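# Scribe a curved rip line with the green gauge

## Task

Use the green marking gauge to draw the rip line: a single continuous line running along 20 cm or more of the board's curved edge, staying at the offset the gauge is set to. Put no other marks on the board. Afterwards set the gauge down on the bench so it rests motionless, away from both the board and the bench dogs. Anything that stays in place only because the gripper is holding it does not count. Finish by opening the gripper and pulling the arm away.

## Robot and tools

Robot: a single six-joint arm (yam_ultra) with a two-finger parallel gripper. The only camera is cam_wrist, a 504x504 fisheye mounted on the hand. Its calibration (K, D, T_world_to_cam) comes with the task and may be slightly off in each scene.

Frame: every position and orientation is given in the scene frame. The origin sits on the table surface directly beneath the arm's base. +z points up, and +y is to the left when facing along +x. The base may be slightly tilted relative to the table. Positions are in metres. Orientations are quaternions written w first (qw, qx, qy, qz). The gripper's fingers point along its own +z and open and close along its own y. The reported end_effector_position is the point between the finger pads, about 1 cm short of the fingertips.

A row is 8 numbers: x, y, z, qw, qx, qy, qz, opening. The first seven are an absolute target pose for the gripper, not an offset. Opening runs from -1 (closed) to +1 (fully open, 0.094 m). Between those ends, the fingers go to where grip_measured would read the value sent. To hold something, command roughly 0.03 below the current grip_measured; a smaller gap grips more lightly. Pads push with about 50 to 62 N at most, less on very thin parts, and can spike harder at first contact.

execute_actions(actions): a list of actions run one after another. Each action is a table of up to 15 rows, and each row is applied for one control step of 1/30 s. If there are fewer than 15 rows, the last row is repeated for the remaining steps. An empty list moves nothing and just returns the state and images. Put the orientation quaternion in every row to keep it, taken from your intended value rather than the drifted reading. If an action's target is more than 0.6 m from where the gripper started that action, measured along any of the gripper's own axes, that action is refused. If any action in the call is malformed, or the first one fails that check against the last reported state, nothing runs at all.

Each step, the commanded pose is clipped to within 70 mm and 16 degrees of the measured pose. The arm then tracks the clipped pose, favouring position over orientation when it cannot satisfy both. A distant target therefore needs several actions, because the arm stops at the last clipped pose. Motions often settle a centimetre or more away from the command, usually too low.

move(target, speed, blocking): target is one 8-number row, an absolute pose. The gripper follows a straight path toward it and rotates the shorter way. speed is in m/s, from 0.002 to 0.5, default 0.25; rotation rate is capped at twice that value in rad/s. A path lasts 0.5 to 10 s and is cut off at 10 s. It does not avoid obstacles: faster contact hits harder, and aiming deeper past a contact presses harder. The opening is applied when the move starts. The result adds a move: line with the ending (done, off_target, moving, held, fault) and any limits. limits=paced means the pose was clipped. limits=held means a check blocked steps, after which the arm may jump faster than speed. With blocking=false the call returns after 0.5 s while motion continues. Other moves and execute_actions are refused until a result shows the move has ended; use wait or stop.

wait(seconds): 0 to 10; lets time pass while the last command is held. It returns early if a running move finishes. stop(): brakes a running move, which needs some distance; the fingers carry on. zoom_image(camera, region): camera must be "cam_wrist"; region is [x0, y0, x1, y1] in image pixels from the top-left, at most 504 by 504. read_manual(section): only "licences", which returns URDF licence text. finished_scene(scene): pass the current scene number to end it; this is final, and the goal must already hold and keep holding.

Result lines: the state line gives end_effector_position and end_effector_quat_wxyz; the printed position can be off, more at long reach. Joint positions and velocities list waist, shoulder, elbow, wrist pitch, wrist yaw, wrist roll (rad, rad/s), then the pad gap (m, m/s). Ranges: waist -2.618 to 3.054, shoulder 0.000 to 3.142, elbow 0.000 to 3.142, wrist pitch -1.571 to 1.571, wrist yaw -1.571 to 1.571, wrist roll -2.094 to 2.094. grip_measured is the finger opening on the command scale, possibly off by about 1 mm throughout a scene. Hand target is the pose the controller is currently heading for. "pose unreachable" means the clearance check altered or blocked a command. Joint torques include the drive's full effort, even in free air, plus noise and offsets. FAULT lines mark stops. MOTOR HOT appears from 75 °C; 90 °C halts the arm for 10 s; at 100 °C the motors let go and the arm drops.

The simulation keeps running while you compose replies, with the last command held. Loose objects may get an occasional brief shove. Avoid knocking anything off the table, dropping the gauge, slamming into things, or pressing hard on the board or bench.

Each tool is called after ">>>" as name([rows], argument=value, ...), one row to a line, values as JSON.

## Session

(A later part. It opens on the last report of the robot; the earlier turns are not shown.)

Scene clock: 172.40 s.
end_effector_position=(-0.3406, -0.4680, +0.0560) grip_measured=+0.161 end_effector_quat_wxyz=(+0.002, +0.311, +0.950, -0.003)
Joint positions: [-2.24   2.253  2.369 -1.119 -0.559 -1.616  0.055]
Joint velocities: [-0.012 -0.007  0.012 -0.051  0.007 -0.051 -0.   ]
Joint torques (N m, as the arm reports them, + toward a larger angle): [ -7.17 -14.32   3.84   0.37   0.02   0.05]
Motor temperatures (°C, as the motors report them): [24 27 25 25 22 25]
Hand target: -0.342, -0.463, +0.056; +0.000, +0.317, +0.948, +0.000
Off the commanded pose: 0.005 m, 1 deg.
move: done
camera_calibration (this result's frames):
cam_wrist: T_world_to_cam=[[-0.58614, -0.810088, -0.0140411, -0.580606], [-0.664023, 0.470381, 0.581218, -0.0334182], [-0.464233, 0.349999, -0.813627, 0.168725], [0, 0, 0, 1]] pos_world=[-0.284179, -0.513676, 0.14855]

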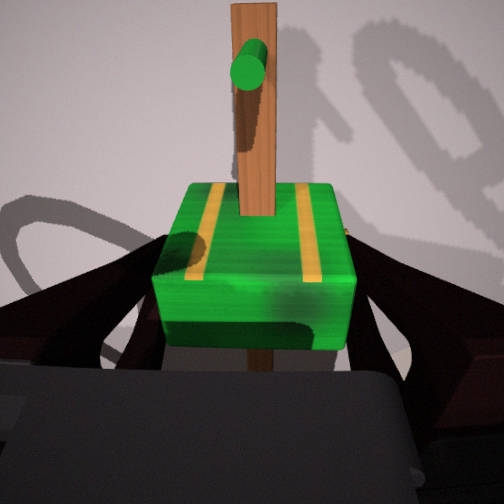

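>>> move(target=[-0.3,-0.44,0.17,0,0.317,0.948,0,0.08], speed=0.15)

>>> move(target=[0.22,-0.4,0.17,0,0.25,0.968,0,0.08], speed=0.3)

>>> move(target=[0.27,-0.08,0.17,0,0,1,0,0.08], speed=0.25)

Scene clock: 182.50 s.
end_effector_position=(-0.2992, -0.4430, +0.1604) grip_measured=+0.161 end_effector_quat_wxyz=(-0.005, +0.310, +0.951, +0.002)
Joint positions: [-2.344  1.916  2.111 -1.262 -0.596 -1.727  0.055]
Joint velocities: [ 0.002  0.002 -0.007 -0.007 -0.007 -0.037  0.   ]
Joint torques (N m, as the arm reports them, + toward a larger angle): [ -7.24 -13.38   4.5    0.14  -0.13  -0.08]
Motor temperatures (°C, as the motors report them): [24 29 25 25 22 25]
Hand target: -0.298, -0.439, +0.168; -0.002, +0.317, +0.949, +0.000
Off the commanded pose: 0.010 m, 1 deg.
move: done
camera_calibration (this result's frames):
cam_wrist: T_world_to_cam=[[-0.584906, -0.810872, -0.0192931, -0.533713], [-0.659593, 0.461672, 0.593123, -0.0827663], [-0.47204, 0.359647, -0.80488, 0.26464], [0, 0, 0, 1]] pos_world=[-0.241843, -0.489738, 0.251797]

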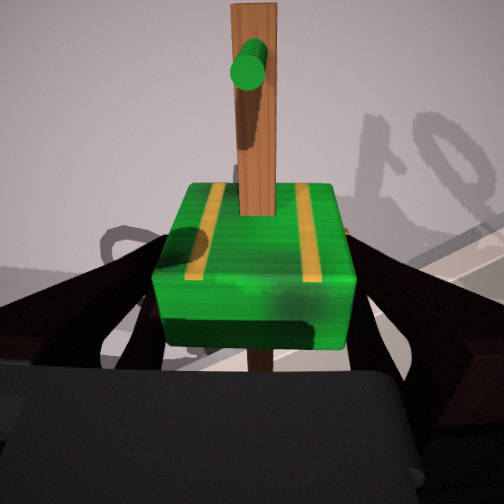

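Scene clock: 185.00 s.
end_effector_position=(+0.2137, -0.3949, +0.1581) grip_measured=+0.161 end_effector_quat_wxyz=(+0.006, +0.262, +0.965, +0.018)
Joint positions: [-0.562  1.479  1.492 -1.014  0.495 -0.363  0.055]
Joint velocities: [ 0.017 -0.032 -0.007 -0.007  0.007  0.007 -0.001]
Joint torques (N m, as the arm reports them, + toward a larger angle): [ 4.32 -9.48  7.85  0.23  0.03  0.04]
Motor temperatures (°C, as the motors report them): [24 29 25 25 22 25]
Hand target: +0.218, -0.400, +0.165; +0.014, +0.265, +0.964, +0.013
Off the commanded pose: 0.014 m, 3 deg.
move: off_target
camera_calibration (this result's frames):
cam_wrist: T_world_to_cam=[[-0.499921, -0.864208, -0.0567691, -0.228047], [-0.719843, 0.378174, 0.582073, 0.216288], [-0.481564, 0.331856, -0.811152, 0.479649], [0, 0, 0, 1]] pos_world=[0.27267, -0.438049, 0.250226]

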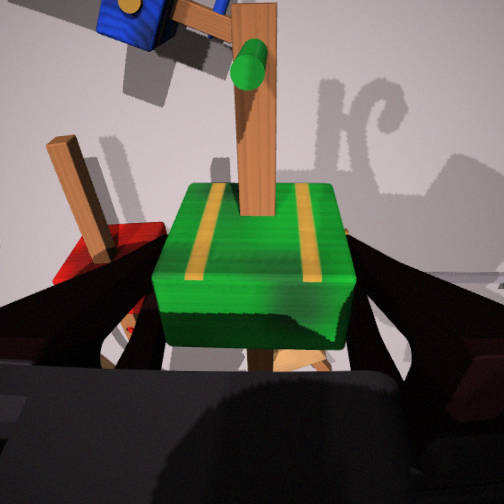

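Scene clock: 186.90 s.
end_effector_position=(+0.2675, -0.0765, +0.1600) grip_measured=+0.160 end_effector_quat_wxyz=(-0.019, -0.003, +1.000, +0.016)
Joint positions: [ 0.334  1.796  0.966 -0.919  0.717  0.235  0.055]
Joint velocities: [ 0.002 -0.012 -0.022 -0.007 -0.051 -0.022  0.001]
Joint torques (N m, as the arm reports them, + toward a larger angle): [ 6.66 -5.13  6.41  0.24  0.04  0.04]
Motor temperatures (°C, as the motors report them): [24 28 25 24 22 25]
Hand target: +0.276, -0.076, +0.167; -0.005, +0.002, +1.000, +0.015
Off the commanded pose: 0.011 m, 3 deg.
move: off_target
camera_calibration (this result's frames):
cam_wrist: T_world_to_cam=[[0.0109926, -0.998642, -0.0509309, -0.0737886], [-0.7875, -0.0400342, 0.615013, 0.114323], [-0.616217, 0.0333475, -0.78687, 0.410784], [0, 0, 0, 1]] pos_world=[0.343973, -0.0828101, 0.249166]

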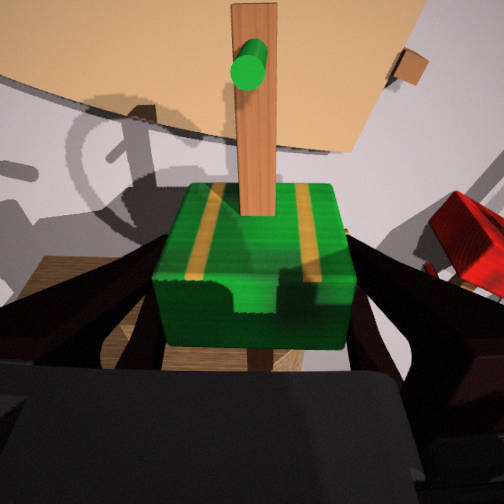

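>>> move(target=[0.222,-0.085,0.10,0.087,0.017,0.996,-0.002,0.08], speed=0.08)

Scene clock: 198.37 s.
end_effector_position=(+0.2236, -0.0838, +0.0980) grip_measured=+0.160 end_effector_quat_wxyz=(+0.082, +0.011, +0.997, -0.005)
Joint positions: [ 0.17   1.558  0.432 -0.197  0.763 -0.149  0.055]
Joint velocities: [-0.012  0.002 -0.017  0.051 -0.022 -0.051  0.   ]
Joint torques (N m, as the arm reports them, + toward a larger angle): [ 3.5  -5.22  2.45  0.77 -0.01 -0.07]
Motor temperatures (°C, as the motors report them): [24 27 25 24 22 25]
Hand target: +0.224, -0.085, +0.099; +0.090, +0.016, +0.996, -0.005
Off the commanded pose: 0.003 m, 1 deg.
move: done
camera_calibration (this result's frames):
cam_wrist: T_world_to_cam=[[-0.0142677, -0.999848, -0.0100261, -0.0822195], [-0.895529, 0.00831756, 0.444926, 0.162508], [-0.444775, 0.0153267, -0.895511, 0.305951], [0, 0, 0, 1]] pos_world=[0.280436, -0.0882479, 0.200854]

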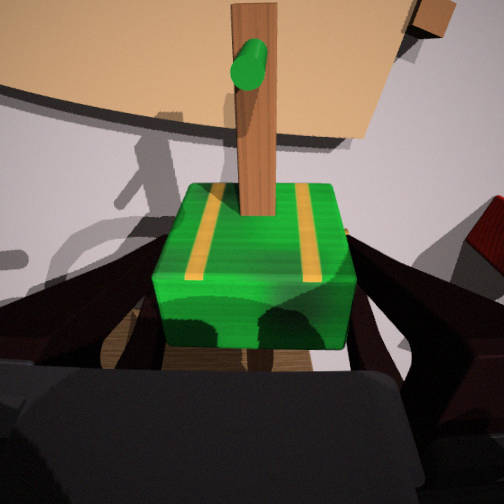

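>>> move(target=[0.218,-0.103,0.072,0.087,0.035,0.996,-0.003,0.08], speed=0.04)

Scene clock: 205.30 s.
end_effector_position=(+0.2191, -0.1060, +0.0712) grip_measured=+0.160 end_effector_quat_wxyz=(+0.083, +0.034, +0.996, -0.010)
Joint positions: [-0.003  1.558  0.372  0.019  0.721 -0.33   0.055]
Joint velocities: [-0.017  0.012 -0.007 -0.022 -0.037 -0.066 -0.001]
Joint torques (N m, as the arm reports them, + toward a larger angle): [ 3.3  -4.9   1.48  0.77 -0.11 -0.09]
Motor temperatures (°C, as the motors report them): [24 26 25 24 22 25]
Hand target: +0.218, -0.104, +0.072; +0.088, +0.035, +0.995, -0.006
Off the commanded pose: 0.003 m, 1 deg.
move: done
camera_calibration (this result's frames):
cam_wrist: T_world_to_cam=[[-0.0607111, -0.998148, -0.00387908, -0.0947975], [-0.894675, 0.0526935, 0.443599, 0.175178], [-0.442573, 0.0304019, -0.896217, 0.281415], [0, 0, 0, 1]] pos_world=[0.275519, -0.112408, 0.174132]

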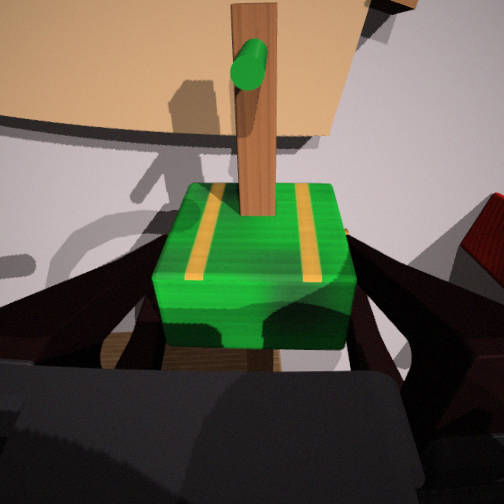

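>>> move(target=[0.242,-0.092,0.066,0.087,0.044,0.995,-0.004,0.08], speed=0.015)

Scene clock: 211.57 s.
end_effector_position=(+0.2298, -0.0919, +0.0623) grip_measured=+0.160 end_effector_quat_wxyz=(+0.072, +0.040, +0.997, -0.001)
Joint positions: [ 0.02   1.683  0.423  0.04   0.72  -0.266  0.055]
Joint velocities: [-0.017  0.012 -0.022  0.051  0.022 -0.022  0.001]
Joint torques (N m, as the arm reports them, + toward a larger angle): [ 5.6  -3.4   4.3   0.74  0.01  0.06]
Motor temperatures (°C, as the motors report them): [24 26 25 24 22 25]
Hand target: +0.242, -0.092, +0.066; +0.087, +0.044, +0.995, -0.003
Off the commanded pose: 0.013 m, 2 deg.
move: off_target
camera_calibration (this result's frames):
cam_wrist: T_world_to_cam=[[-0.0711454, -0.997227, -0.0218142, -0.0764953], [-0.885018, 0.0530223, 0.462527, 0.184605], [-0.460088, 0.0522126, -0.886337, 0.283243], [0, 0, 0, 1]] pos_world=[0.288253, -0.10086, 0.163995]

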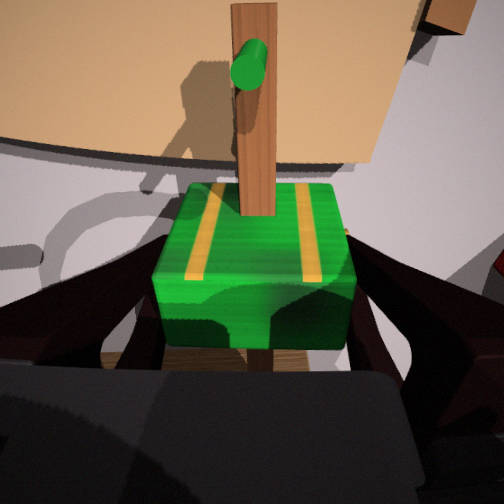

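>>> move(target=[0.256,-0.092,0.068,0.095,0.044,0.994,-0.004,0.08], speed=0.015)

Scene clock: 216.10 s.
end_effector_position=(+0.2439, -0.0929, +0.0643) grip_measured=+0.160 end_effector_quat_wxyz=(+0.081, +0.042, +0.996, -0.002)
Joint positions: [ 0.031  1.707  0.462  0.04   0.72  -0.265  0.055]
Joint velocities: [ 0.002  0.002 -0.007  0.007 -0.051  0.007 -0.002]
Joint torques (N m, as the arm reports them, + toward a larger angle): [ 5.83 -3.68  4.41  0.74  0.01  0.03]
Motor temperatures (°C, as the motors report them): [24 25 25 24 22 25]
Hand target: +0.256, -0.092, +0.069; +0.095, +0.044, +0.994, -0.004
Off the commanded pose: 0.013 m, 2 deg.
move: off_target
camera_calibration (this result's frames):
cam_wrist: T_world_to_cam=[[-0.0743746, -0.997006, -0.0211535, -0.0757292], [-0.893011, 0.0571457, 0.446392, 0.199534], [-0.443847, 0.0520906, -0.894587, 0.288074], [0, 0, 0, 1]] pos_world=[0.300414, -0.101911, 0.167034]

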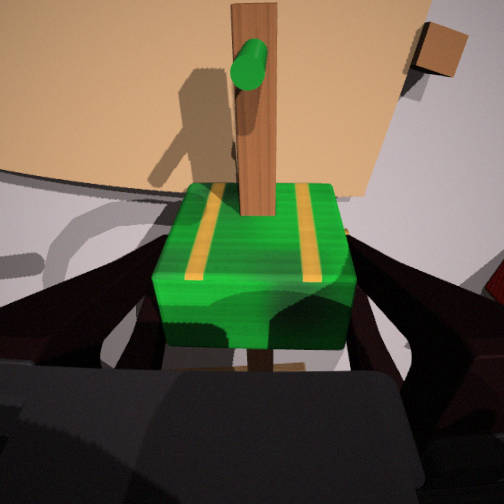

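>>> move(target=[0.256,-0.092,0.056,0.095,0.044,0.994,-0.004,0.08], speed=0.01)

Scene clock: 221.43 s.
end_effector_position=(+0.2463, -0.0934, +0.0606) grip_measured=+0.160 end_effector_quat_wxyz=(+0.083, +0.031, +0.996, -0.006)
Joint positions: [ 0.023  1.729  0.462  0.077  0.722 -0.303  0.055]
Joint velocities: [-0.007  0.007 -0.007  0.022 -0.022 -0.037  0.   ]
Joint torques (N m, as the arm reports them, + toward a larger angle): [ 3.52 -1.68  3.31  1.28 -0.12 -0.02]
Motor temperatures (°C, as the motors report them): [24 25 25 24 22 25]
Hand target: +0.256, -0.093, +0.057; +0.095, +0.044, +0.995, -0.004
Off the commanded pose: 0.011 m, 2 deg.
move: off_target
camera_calibration (this result's frames):
cam_wrist: T_world_to_cam=[[-0.05384, -0.998493, -0.0106228, -0.0819548], [-0.895828, 0.0435991, 0.442257, 0.203117], [-0.441127, 0.0333273, -0.896826, 0.283566], [0, 0, 0, 1]] pos_world=[0.302635, -0.100138, 0.163609]

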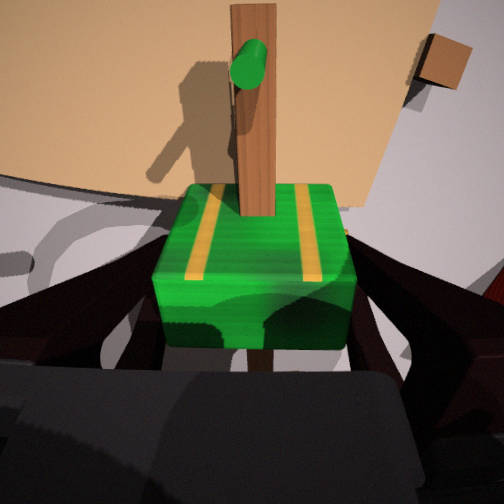

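>>> move(target=[0.226,-0.092,0.062,0.09,0.044,0.995,-0.004,0.08], speed=0.02)

>>> move(target=[0.228,-0.092,0.054,0.09,0.044,0.995,-0.004,0.08], speed=0.01)

Scene clock: 226.27 s.
end_effector_position=(+0.2255, -0.0906, +0.0598) grip_measured=+0.160 end_effector_quat_wxyz=(+0.081, +0.034, +0.996, -0.006)
Joint positions: [ 0.015  1.681  0.38   0.112  0.721 -0.303  0.055]
Joint velocities: [-0.032 -0.012 -0.017  0.037 -0.037  0.007  0.001]
Joint torques (N m, as the arm reports them, + toward a larger angle): [ 3.73 -6.02  1.02  0.79 -0.08  0.05]
Motor temperatures (°C, as the motors report them): [24 25 25 24 22 25]
Hand target: +0.226, -0.092, +0.062; +0.090, +0.044, +0.995, -0.004
Off the commanded pose: 0.003 m, 2 deg.
move: done
camera_calibration (this result's frames):
cam_wrist: T_world_to_cam=[[-0.0600454, -0.998127, -0.0116698, -0.0787811], [-0.89344, 0.0485267, 0.446553, 0.184339], [-0.44515, 0.0372398, -0.894681, 0.274701], [0, 0, 0, 1]] pos_world=[0.282249, -0.0978088, 0.162534]

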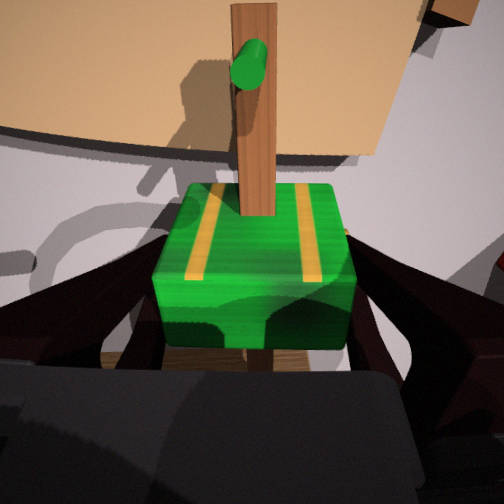

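Scene clock: 227.87 s.
end_effector_position=(+0.2329, -0.0990, +0.0575) grip_measured=+0.160 end_effector_quat_wxyz=(+0.094, +0.053, +0.994, -0.011)
Joint positions: [-0.013  1.681  0.38   0.173  0.714 -0.326  0.055]
Joint velocities: [-0.022  0.017  0.007 -0.051 -0.051  0.022 -0.   ]
Joint torques (N m, as the arm reports them, + toward a larger angle): [ 3.74 -2.9   0.94  0.81 -0.1  -0.08]
Motor temperatures (°C, as the motors report them): [24 25 25 24 22 25]
Hand target: +0.228, -0.093, +0.054; +0.090, +0.044, +0.995, -0.005
Off the commanded pose: 0.009 m, 1 deg.
move: done
camera_calibration (this result's frames):
cam_wrist: T_world_to_cam=[[-0.0976137, -0.995215, -0.00442855, -0.0781707], [-0.902279, 0.0866189, 0.422361, 0.199576], [-0.419956, 0.045224, -0.906417, 0.271912], [0, 0, 0, 1]] pos_world=[0.286634, -0.107381, 0.161826]

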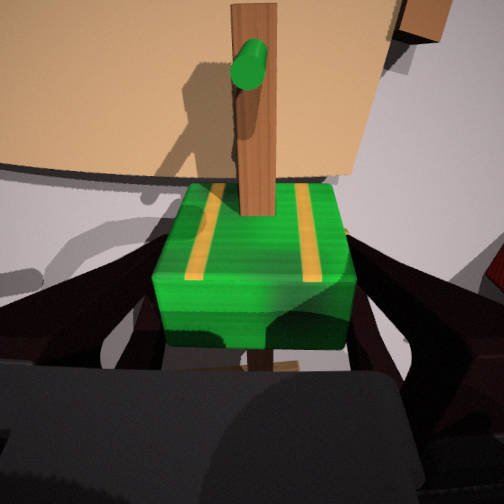

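>>> move(target=[0.256,-0.096,0.054,0.09,0.044,0.995,-0.004,0.08], speed=0.012)

Scene clock: 231.63 s.
end_effector_position=(+0.2363, -0.0948, +0.0509) grip_measured=+0.160 end_effector_quat_wxyz=(+0.066, +0.032, +0.997, -0.006)
Joint positions: [-0.013  1.749  0.452  0.093  0.721 -0.316  0.055]
Joint velocities: [ 0.017  0.002  0.007  0.125 -0.007 -0.037  0.   ]
Joint torques (N m, as the arm reports them, + toward a larger angle): [ 5.17 -3.99  4.72  0.88 -0.14 -0.03]
Motor temperatures (°C, as the motors report them): [24 25 25 24 22 25]
Hand target: +0.255, -0.097, +0.055; +0.090, +0.044, +0.995, -0.004
Off the commanded pose: 0.020 m, 3 deg.
move: off_target
camera_calibration (this result's frames):
cam_wrist: T_world_to_cam=[[-0.0569981, -0.998323, -0.0100956, -0.0833048], [-0.879433, 0.0454184, 0.473852, 0.193142], [-0.472599, 0.0358871, -0.880547, 0.27733], [0, 0, 0, 1]] pos_world=[0.296173, -0.10189, 0.15184]

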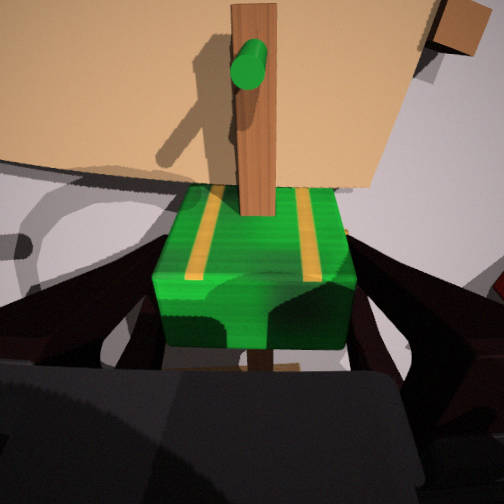

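>>> move(target=[0.26,-0.097,0.054,0,0.04,0.999,0,0.08], speed=0.02)

>>> zoom_image(camera="cam_wrist", region=[130,0,380,250])

Scene clock: 238.50 s.
end_effector_position=(+0.2408, -0.0971, +0.0518) grip_measured=+0.160 end_effector_quat_wxyz=(-0.023, +0.035, +0.999, +0.005)
Joint positions: [ 0.001  1.852  0.68  -0.283  0.75  -0.132  0.055]
Joint velocities: [-0.022  0.002 -0.002  0.007 -0.037  0.007 -0.   ]
Joint torques (N m, as the arm reports them, + toward a larger angle): [ 6.64 -4.4   4.92  0.56  0.02 -0.07]
Motor temperatures (°C, as the motors report them): [24 25 25 24 22 25]
Hand target: +0.259, -0.097, +0.055; -0.001, +0.041, +0.999, +0.002
Off the commanded pose: 0.019 m, 3 deg.
move: off_target
camera_calibration (this result's frames):
cam_wrist: T_world_to_cam=[[-0.064521, -0.997565, -0.0264691, -0.082509], [-0.782404, 0.0341051, 0.621836, 0.164683], [-0.61942, 0.060831, -0.7827, 0.313104], [0, 0, 0, 1]] pos_world=[0.317468, -0.106971, 0.140477]

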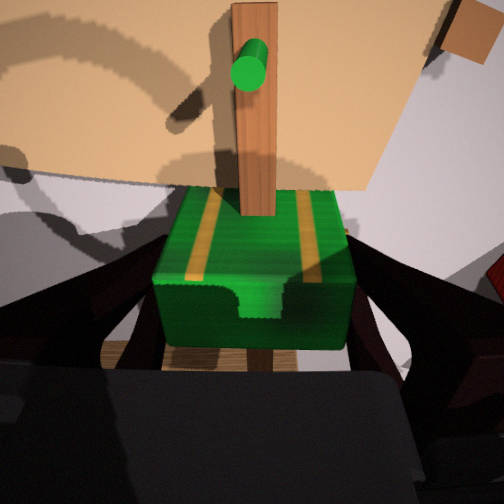

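Region (130, 0, 380, 250) of cam_wrist's 504x504 image, scaled by 2.016, with more detail than that image has.

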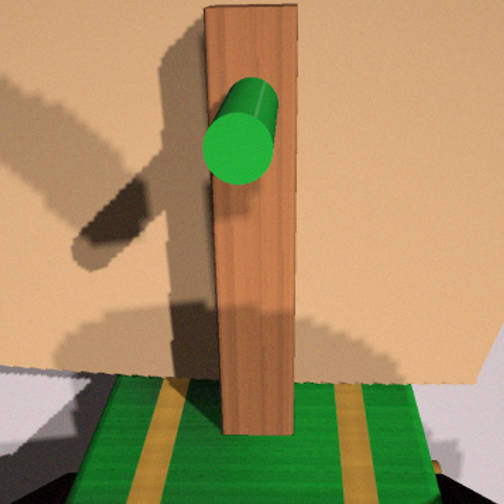

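>>> move(target=[0.2622,-0.0683,0.049,0,0.07,0.9975,0,0.08], speed=0.015)

Scene clock: 244.33 s.
end_effector_position=(+0.2424, -0.0847, +0.0504) grip_measured=+0.160 end_effector_quat_wxyz=(-0.024, +0.067, +0.997, -0.033)
Joint positions: [ 0.069  1.938  0.687 -0.267  0.828  0.027  0.055]
Joint velocities: [-0.007  0.002 -0.002 -0.037  0.037  0.022 -0.   ]
Joint torques (N m, as the arm reports them, + toward a larger angle): [ 7.   -3.39  4.78  0.68 -0.53 -0.19]
Motor temperatures (°C, as the motors report them): [24 25 25 24 22 25]
Hand target: +0.262, -0.069, +0.051; -0.000, +0.069, +0.998, +0.001
Off the commanded pose: 0.026 m, 5 deg.
move: off_target
camera_calibration (this result's frames):
cam_wrist: T_world_to_cam=[[-0.127199, -0.990649, 0.049341, -0.0581282], [-0.773574, 0.130216, 0.620182, 0.172449], [-0.620808, 0.0407178, -0.782904, 0.310819], [0, 0, 0, 1]] pos_world=[0.318968, -0.0926962, 0.13926]

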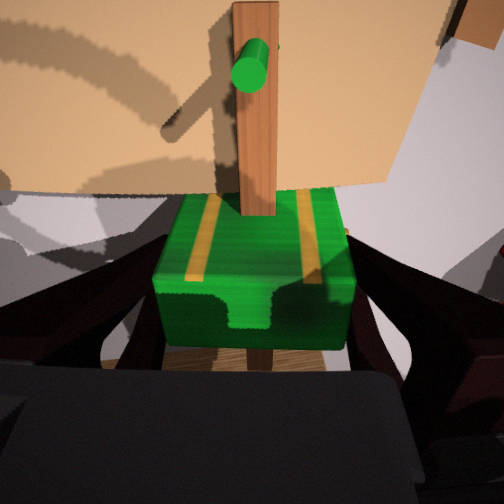

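>>> execute_actions([
  [[0.2628,-0.064,0.051,0,0.06,0.998,0.01,0.08]],
  [[0.2635,-0.0597,0.051,0,0.063,0.998,0.015,0.08]],
  [[0.2642,-0.0554,0.051,0,0.067,0.998,0.015,0.08]],
  [[0.2649,-0.0512,0.051,0,0.0715,0.997,0.015,0.08]],
  [[0.2657,-0.0469,0.051,0,0.076,0.997,0.015,0.08]],
  [[0.2665,-0.0427,0.051,0,0.08,0.997,0.015,0.08]],
  [[0.2674,-0.0384,0.051,0,0.0845,0.996,0.015,0.08]],
  [[0.2682,-0.0342,0.051,0,0.089,0.996,0.015,0.08]],
])

Scene clock: 256.60 s.
end_effector_position=(+0.2475, -0.0501, +0.0510) grip_measured=+0.160 end_effector_quat_wxyz=(-0.024, +0.082, +0.996, -0.015)
Joint positions: [ 0.152  2.037  0.721 -0.289  0.792  0.176  0.055]
Joint velocities: [ 0.002  0.012 -0.012  0.066  0.037 -0.095 -0.001]
Joint torques (N m, as the arm reports them, + toward a larger angle): [ 7.27 -4.01  4.99  0.72 -0.45 -0.15]
Motor temperatures (°C, as the motors report them): [24 25 25 24 22 25]
Hand target: +0.268, -0.036, +0.053; +0.001, +0.088, +0.996, +0.015
Off the commanded pose: 0.026 m, 4 deg.
camera_calibration (this result's frames):
cam_wrist: T_world_to_cam=[[-0.157315, -0.987446, 0.0142052, -0.0138434], [-0.772, 0.131936, 0.621779, 0.171179], [-0.615848, 0.0868488, -0.783064, 0.314162], [0, 0, 0, 1]] pos_world=[0.323448, -0.0635389, 0.13977]

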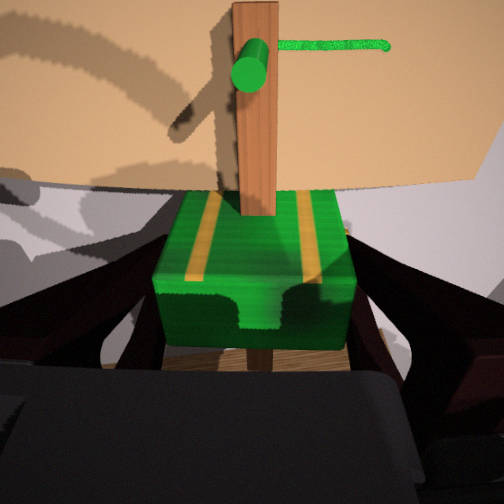

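>>> execute_actions([
  [[0.2692,-0.03,0.051,0,0.093,0.995,0.02,0.08]],
  [[0.2701,-0.0257,0.051,0,0.098,0.995,0.02,0.08]],
  [[0.2711,-0.0215,0.051,0,0.102,0.995,0.02,0.08]],
  [[0.2721,-0.0173,0.051,0,0.106,0.994,0.02,0.08]],
  [[0.2732,-0.0131,0.051,0,0.111,0.994,0.02,0.08]],
  [[0.2743,-0.0089,0.051,0,0.115,0.993,0.02,0.08]],
  [[0.2754,-0.0048,0.051,0,0.119,0.993,0.02,0.08]],
  [[0.2766,-0.0006,0.051,0,0.124,0.992,0.02,0.08]],
  [[0.2778,0.0036,0.051,0,0.128,0.992,0.02,0.08]],
  [[0.2791,0.0077,0.051,0,0.132,0.991,0.02,0.08]],
  [[0.2804,0.0118,0.051,0,0.137,0.99,0.02,0.08]],
  [[0.2817,0.016,0.051,0,0.141,0.99,0.02,0.08]],
])

Scene clock: 268.13 s.
end_effector_position=(+0.2580, -0.0021, +0.0513) grip_measured=+0.161 end_effector_quat_wxyz=(-0.026, +0.126, +0.992, -0.012)
Joint positions: [ 0.279  2.212  0.821 -0.343  0.77   0.446  0.055]
Joint velocities: [-0.007 -0.002 -0.012 -0.037 -0.007  0.007 -0.001]
Joint torques (N m, as the arm reports them, + toward a larger angle): [ 7.64 -4.6   5.55  0.92 -0.38 -0.21]
Motor temperatures (°C, as the motors report them): [25 25 25 24 22 25]
Hand target: +0.282, +0.014, +0.054; +0.001, +0.140, +0.990, +0.020
Off the commanded pose: 0.030 m, 5 deg.
camera_calibration (this result's frames):
cam_wrist: T_world_to_cam=[[-0.244253, -0.969651, 0.0107969, 0.0578273], [-0.755661, 0.197303, 0.624538, 0.168524], [-0.607714, 0.144386, -0.78092, 0.314655], [0, 0, 0, 1]] pos_world=[0.332692, -0.0226099, 0.139846]

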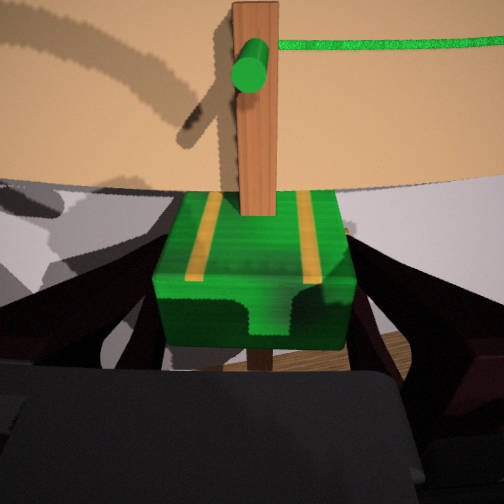

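>>> execute_actions([
  [[0.283,0.0201,0.051,0,0.145,0.989,0.02,0.08]],
  [[0.2844,0.0242,0.051,0,0.15,0.988,0.02,0.08]],
  [[0.2859,0.0283,0.051,0,0.154,0.988,0.02,0.08]],
  [[0.2873,0.0323,0.051,0,0.158,0.987,0.02,0.08]],
  [[0.2888,0.0364,0.051,0,0.162,0.987,0.02,0.08]],
  [[0.2903,0.0405,0.051,0,0.167,0.986,0.02,0.08]],
  [[0.2919,0.0445,0.051,0,0.171,0.985,0.02,0.08]],
  [[0.2935,0.0485,0.051,0,0.175,0.984,0.02,0.08]],
  [[0.2951,0.0525,0.051,0,0.18,0.983,0.02,0.08]],
  [[0.2968,0.0565,0.051,0,0.184,0.983,0.02,0.08]],
  [[0.2985,0.0605,0.051,0,0.188,0.982,0.02,0.08]],
  [[0.3003,0.0644,0.051,0,0.192,0.981,0.02,0.08]],
  [[0.302,0.0684,0.051,0,0.197,0.98,0.02,0.08]],
  [[0.3039,0.0723,0.051,0,0.201,0.979,0.02,0.08]],
])

Scene clock: 280.63 s.
end_effector_position=(+0.2748, +0.0508, +0.0522) grip_measured=+0.161 end_effector_quat_wxyz=(-0.034, +0.176, +0.984, -0.016)
Joint positions: [ 0.403  2.419  1.009 -0.464  0.74   0.73   0.055]
Joint velocities: [-0.027 -0.012 -0.017  0.022 -0.037  0.037  0.001]
Joint torques (N m, as the arm reports them, + toward a larger angle): [ 8.   -5.73  6.42  1.21 -0.26 -0.25]
Motor temperatures (°C, as the motors report them): [25 25 25 24 22 25]
Hand target: +0.304, +0.070, +0.055; +0.000, +0.200, +0.980, +0.020
Off the commanded pose: 0.036 m, 6 deg.
camera_calibration (this result's frames):
cam_wrist: T_world_to_cam=[[-0.340631, -0.939886, 0.0242049, 0.137505], [-0.722043, 0.277996, 0.633539, 0.156407], [-0.602183, 0.198326, -0.773332, 0.313234], [0, 0, 0, 1]] pos_world=[0.348395, 0.0236364, 0.139816]

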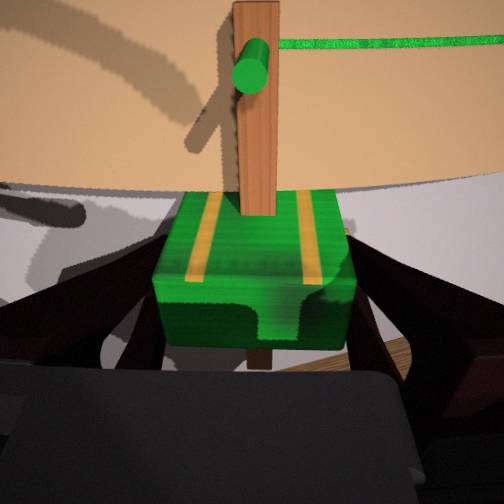

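>>> execute_actions([
  [[0.3065,0.0756,0.051,0,0.205,0.979,0.02,0.08]],
  [[0.3084,0.0798,0.051,0,0.209,0.978,0.02,0.08]],
  [[0.3104,0.084,0.051,0,0.213,0.977,0.02,0.08]],
  [[0.3123,0.0882,0.051,0,0.217,0.976,0.02,0.08]],
  [[0.3143,0.0923,0.051,0,0.222,0.975,0.02,0.08]],
  [[0.3164,0.0965,0.051,0,0.226,0.974,0.02,0.08]],
  [[0.3185,0.1006,0.051,0,0.23,0.973,0.02,0.08]],
  [[0.3206,0.1047,0.051,0,0.234,0.972,0.02,0.08]],
  [[0.3227,0.1088,0.051,0,0.239,0.971,0.02,0.08]],
  [[0.3249,0.1129,0.051,0,0.243,0.97,0.02,0.08]],
  [[0.3272,0.1169,0.051,0,0.247,0.969,0.02,0.08]],
  [[0.3294,0.121,0.051,0,0.251,0.968,0.02,0.08]],
])

Scene clock: 294.30 s.
end_effector_position=(+0.2949, +0.0980, +0.0533) grip_measured=+0.161 end_effector_quat_wxyz=(-0.044, +0.219, +0.975, -0.019)
Joint positions: [ 0.489  2.601  1.238 -0.605  0.7    0.941  0.055]
Joint velocities: [ 0.007 -0.007 -0.012  0.11  -0.037 -0.007 -0.001]
Joint torques (N m, as the arm reports them, + toward a larger angle): [ 8.17 -7.03  7.1   1.43 -0.07 -0.3 ]
Motor temperatures (°C, as the motors report them): [25 25 25 25 22 25]
Hand target: +0.329, +0.117, +0.056; -0.000, +0.250, +0.968, +0.019
Off the commanded pose: 0.042 m, 8 deg.
camera_calibration (this result's frames):
cam_wrist: T_world_to_cam=[[-0.421231, -0.906178, 0.0374983, 0.208441], [-0.681964, 0.343721, 0.645586, 0.1382], [-0.597905, 0.246368, -0.762766, 0.310296], [0, 0, 0, 1]] pos_world=[0.367577, 0.0649347, 0.139647]

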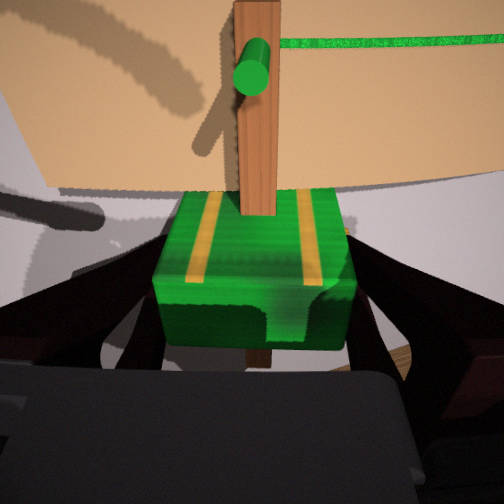

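>>> execute_actions([
  [[0.3317,0.125,0.051,0,0.255,0.967,0.02,0.08]],
  [[0.334,0.129,0.051,0,0.26,0.965,0.02,0.08]],
  [[0.3364,0.133,0.051,0,0.264,0.964,0.02,0.08]],
  [[0.3388,0.1369,0.051,0,0.268,0.963,0.02,0.08]],
  [[0.3412,0.1409,0.051,0,0.272,0.962,0.02,0.08]],
  [[0.3437,0.1448,0.051,0,0.276,0.961,0.02,0.08]],
  [[0.3462,0.1487,0.051,0,0.281,0.96,0.02,0.08]],
  [[0.3487,0.1525,0.051,0,0.285,0.958,0.02,0.08]],
  [[0.3513,0.1564,0.051,0,0.289,0.957,0.02,0.08]],
])

Scene clock: 303.30 s.
end_effector_position=(+0.3140, +0.1342, +0.0541) grip_measured=+0.161 end_effector_quat_wxyz=(-0.050, +0.254, +0.966, -0.020)
Joint positions: [ 0.54   2.744  1.449 -0.724  0.668  1.082  0.055]
Joint velocities: [-0.017 -0.012 -0.002 -0.007 -0.022 -0.095 -0.   ]
Joint torques (N m, as the arm reports them, + toward a larger angle): [ 8.28 -8.1   7.54  1.53  0.1  -0.33]
Motor temperatures (°C, as the motors report them): [25 25 26 25 22 25]
Hand target: +0.351, +0.152, +0.056; -0.001, +0.289, +0.957, +0.018
Off the commanded pose: 0.043 m, 8 deg.
camera_calibration (this result's frames):
cam_wrist: T_world_to_cam=[[-0.486124, -0.872686, 0.0458466, 0.264717], [-0.646543, 0.394457, 0.652983, 0.119938], [-0.587933, 0.287789, -0.755984, 0.304327], [0, 0, 0, 1]] pos_world=[0.385154, 0.096122, 0.139613]

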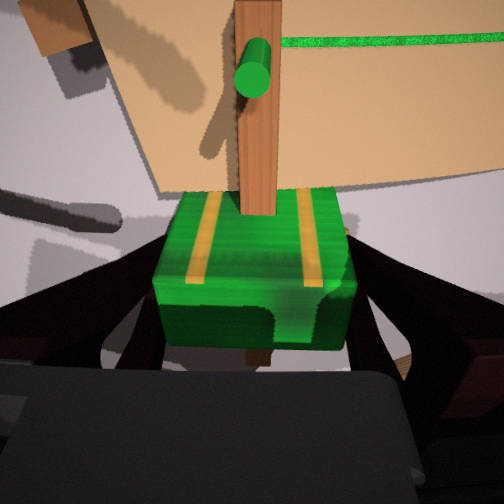

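>>> execute_actions([
  [[0.333,0.135,0.058,0.02,0.26,0.965,0,0.08]],
  [[0.322,0.131,0.064,0.07,0.255,0.964,-0.018,0.08]],
  [[0.312,0.135,0.08,0.08,0.255,0.964,-0.018,0.08]],
  [[0.308,0.138,0.11,0.08,0.255,0.964,-0.018,0.08]],
])

>>> move(target=[0.3,0.08,0.26,0.2,0.1,0.975,0,0.08], speed=0.15)

Scene clock: 308.77 s.
end_effector_position=(+0.2980, +0.1358, +0.0995) grip_measured=+0.161 end_effector_quat_wxyz=(+0.068, +0.248, +0.966, -0.024)
Joint positions: [ 0.72   2.601  1.219 -0.587  0.78   1.164  0.055]
Joint velocities: [ 0.007 -0.017 -0.037 -0.022 -0.007 -0.037  0.   ]
Joint torques (N m, as the arm reports them, + toward a larger angle): [ 7.76 -9.97  6.49  0.3   0.13  0.05]
Motor temperatures (°C, as the motors report them): [26 26 26 25 22 25]
Hand target: +0.307, +0.138, +0.110; +0.079, +0.255, +0.964, -0.017
Off the commanded pose: 0.015 m, 2 deg.
camera_calibration (this result's frames):
cam_wrist: T_world_to_cam=[[-0.474872, -0.880043, -0.00452942, 0.258841], [-0.781018, 0.419054, 0.463038, 0.134977], [-0.405595, 0.223421, -0.886327, 0.296212], [0, 0, 0, 1]] pos_world=[0.348478, 0.105048, 0.201214]

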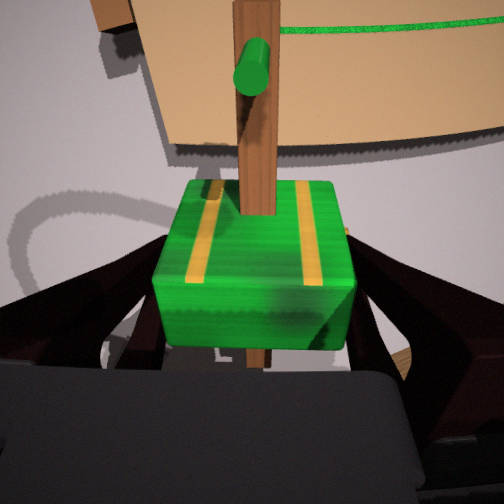

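Scene clock: 310.63 s.
end_effector_position=(+0.2958, +0.0803, +0.2511) grip_measured=+0.161 end_effector_quat_wxyz=(+0.181, +0.103, +0.978, +0.004)
Joint positions: [ 0.935  2.105  1.117 -0.875  0.827  0.951  0.055]
Joint velocities: [-0.002  0.012  0.007  0.051 -0.037 -0.022  0.001]
Joint torques (N m, as the arm reports them, + toward a larger angle): [ 6.84 -7.31  6.24  0.73  0.33 -0.07]
Motor temperatures (°C, as the motors report them): [26 26 26 25 22 25]
Hand target: +0.297, +0.078, +0.260; +0.198, +0.098, +0.975, +0.001
Off the commanded pose: 0.010 m, 2 deg.
move: done
camera_calibration (this result's frames):
cam_wrist: T_world_to_cam=[[-0.188982, -0.980083, -0.0610262, 0.147284], [-0.951249, 0.167288, 0.259116, 0.208096], [-0.243746, 0.107019, -0.963916, 0.423033], [0, 0, 0, 1]] pos_world=[0.328897, 0.064266, 0.362836]

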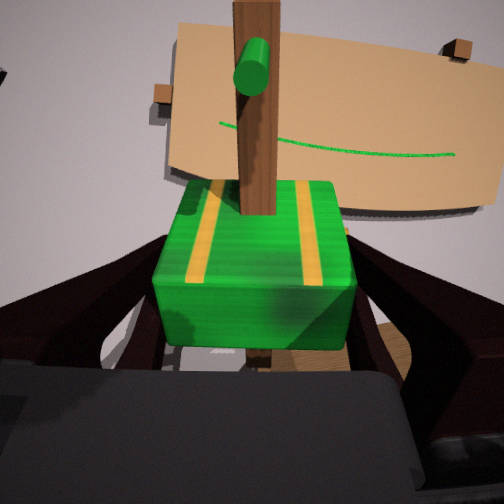

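>>> move(target=[0.5,-0.27,0.12,0,0.259,0.966,0,0.08], speed=0.25)

>>> move(target=[0.5,-0.27,0.06,-0.02,0.259,0.966,0,0.08], speed=0.04)

Scene clock: 316.87 s.
end_effector_position=(+0.4859, -0.2861, +0.1081) grip_measured=+0.161 end_effector_quat_wxyz=(+0.001, +0.266, +0.964, -0.012)
Joint positions: [-0.097  2.591  2.678 -1.385  0.752  0.16   0.055]
Joint velocities: [-0.007  0.007  0.022 -0.051  0.007  0.007 -0.   ]
Joint torques (N m, as the arm reports them, + toward a larger angle): [ 12.1  -11.77   7.3    0.23  -0.01   0.05]
Motor temperatures (°C, as the motors report them): [26 26 26 25 22 25]
Hand target: +0.494, -0.279, +0.120; +0.013, +0.262, +0.965, -0.007
Off the commanded pose: 0.024 m, 2 deg.
move: off_target
camera_calibration (this result's frames):
cam_wrist: T_world_to_cam=[[-0.507543, -0.861616, 0.00432006, -0.00296323], [-0.701435, 0.416088, 0.57867, 0.402495], [-0.500389, 0.29067, -0.81555, 0.531957], [0, 0, 0, 1]] pos_world=[0.547006, -0.32465, 0.200938]

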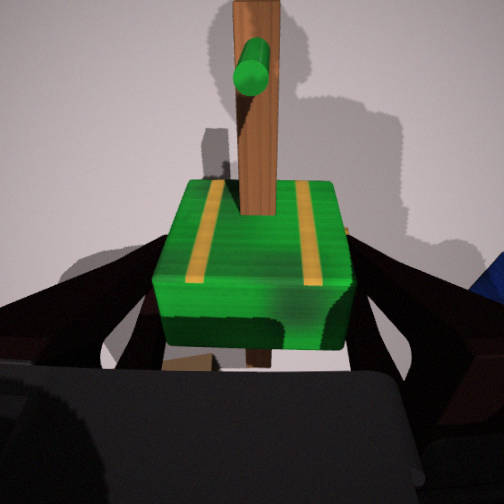

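Scene clock: 318.47 s.
end_effector_position=(+0.4907, -0.2695, +0.0513) grip_measured=+0.161 end_effector_quat_wxyz=(-0.024, +0.255, +0.967, -0.004)
Joint positions: [-0.148  2.782  2.855 -1.395  0.73   0.117  0.055]
Joint velocities: [-0.017 -0.002  0.002  0.007  0.066 -0.095 -0.001]
Joint torques (N m, as the arm reports them, + toward a larger angle): [ 11.2  -12.39   7.41   0.3   -0.03  -0.08]
Motor temperatures (°C, as the motors report them): [26 26 26 24 22 25]
Hand target: +0.500, -0.270, +0.060; -0.006, +0.259, +0.966, -0.002
Off the commanded pose: 0.013 m, 1 deg.
elbow stopped short: the move would have taken joint 3 (elbow) straighter than the controller allows; a more bent joint 3 avoids this.
move: off_target
camera_calibration (this result's frames):
cam_wrist: T_world_to_cam=[[-0.488324, -0.872661, 0.00153858, 0.00173288], [-0.684278, 0.384002, 0.619925, 0.412654], [-0.541575, 0.301672, -0.78466, 0.504812], [0, 0, 0, 1]] pos_world=[0.55661, -0.309235, 0.140289]

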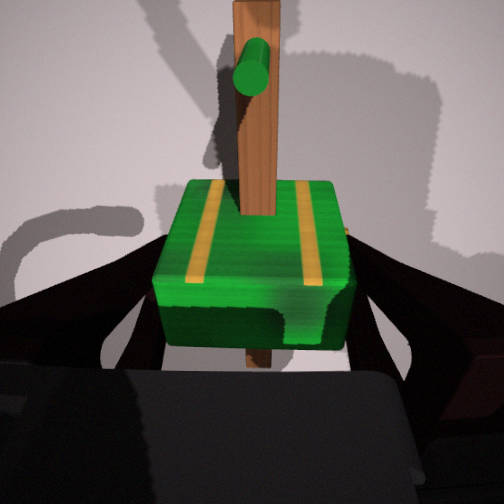

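>>> move(target=[0.488,-0.27,0.046,-0.01,0.259,0.966,0,0.08], speed=0.02)

>>> move(target=[0.486,-0.27,0.047,-0.01,0.259,0.966,0,0.8], speed=0.02)

>>> move(target=[0.46,-0.26,0.22,0.12,0.257,0.958,-0.03,0.8], speed=0.15)

Scene clock: 322.83 s.
end_effector_position=(+0.4895, -0.2695, +0.0497) grip_measured=+0.161 end_effector_quat_wxyz=(-0.011, +0.259, +0.966, +0.001)
Joint positions: [-0.154  2.635  2.558 -1.21   0.714  0.098  0.055]
Joint velocities: [-0.017 -0.066 -0.12   0.037 -0.037  0.007 -0.   ]
Joint torques (N m, as the arm reports them, + toward a larger angle): [  9.35 -12.83   3.38   0.41   0.02  -0.06]
Motor temperatures (°C, as the motors report them): [26 27 26 24 22 25]
Hand target: +0.489, -0.270, +0.046; -0.011, +0.259, +0.966, -0.000
Off the commanded pose: 0.004 m, 0 deg.
move: done
camera_calibration (this result's frames):
cam_wrist: T_world_to_cam=[[-0.496079, -0.868154, -0.0146603, 0.0069616], [-0.696685, 0.387908, 0.603454, 0.420771], [-0.518204, 0.309575, -0.797263, 0.494159], [0, 0, 0, 1]] pos_world=[0.552674, -0.310156, 0.140161]

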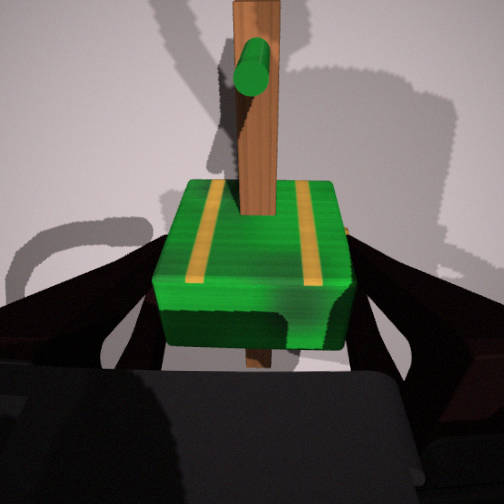

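Scene clock: 323.83 s.
end_effector_position=(+0.4817, -0.2673, +0.0373) grip_measured=+0.797 end_effector_quat_wxyz=(-0.022, +0.258, +0.966, +0.000)
Joint positions: [-0.171  2.619  2.489 -1.171  0.714  0.093  0.084]
Joint velocities: [-0.012 -0.022  0.012 -0.022 -0.007  0.066 -0.001]
Joint torques (N m, as the arm reports them, + toward a larger angle): [ 10.67 -14.22   4.14   0.35   0.01  -0.07]
Motor temperatures (°C, as the motors report them): [26 27 26 24 22 25]
Hand target: +0.486, -0.270, +0.047; -0.010, +0.259, +0.966, -0.000
Off the commanded pose: 0.011 m, 1 deg.
move: off_target
camera_calibration (this result's frames):
cam_wrist: T_world_to_cam=[[-0.494288, -0.869258, -0.00837671, 0.00349166], [-0.684777, 0.383414, 0.619737, 0.414405], [-0.5355, 0.312065, -0.784765, 0.488124], [0, 0, 0, 1]] pos_world=[0.546891, -0.30818, 0.12627]

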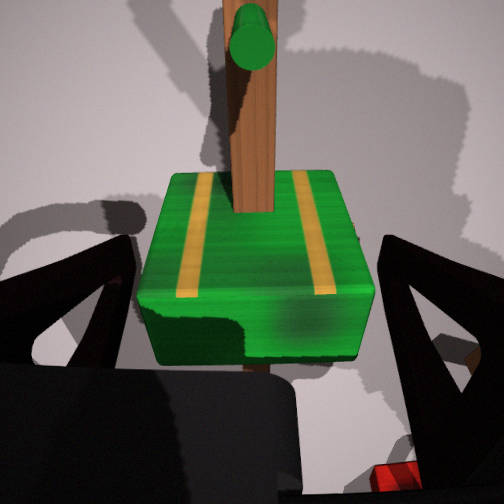

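Scene clock: 325.47 s.
end_effector_position=(+0.4598, -0.2616, +0.2128) grip_measured=+0.797 end_effector_quat_wxyz=(+0.113, +0.259, +0.959, -0.024)
Joint positions: [ 0.085  2.052  1.915 -1.012  0.815  0.168  0.084]
Joint velocities: [ 0.007 -0.002 -0.002 -0.007  0.095 -0.007 -0.001]
Joint torques (N m, as the arm reports them, + toward a larger angle): [  9.62 -10.44   4.13   0.75   0.08   0.04]
Motor temperatures (°C, as the motors report them): [26 27 26 24 22 25]
Hand target: +0.459, -0.258, +0.220; +0.119, +0.256, +0.959, -0.027
Off the commanded pose: 0.007 m, 1 deg.
move: done
camera_calibration (this result's frames):
cam_wrist: T_world_to_cam=[[-0.492703, -0.869711, -0.0291125, 0.00264592], [-0.808954, 0.445441, 0.383635, 0.412008], [-0.320684, 0.212569, -0.923026, 0.51698], [0, 0, 0, 1]] pos_world=[0.500386, -0.291118, 0.319202]

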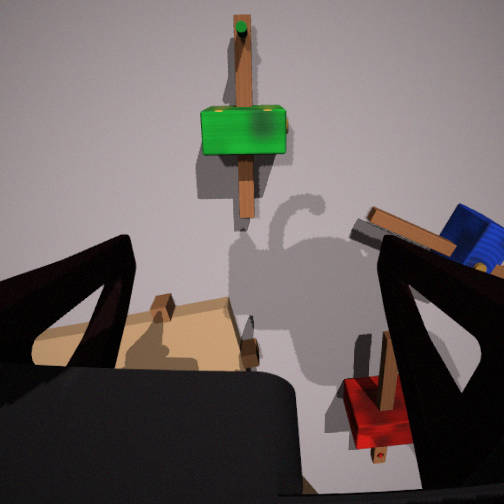

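>>> finished_scene(scene=1)

The scene is finished: the task was done.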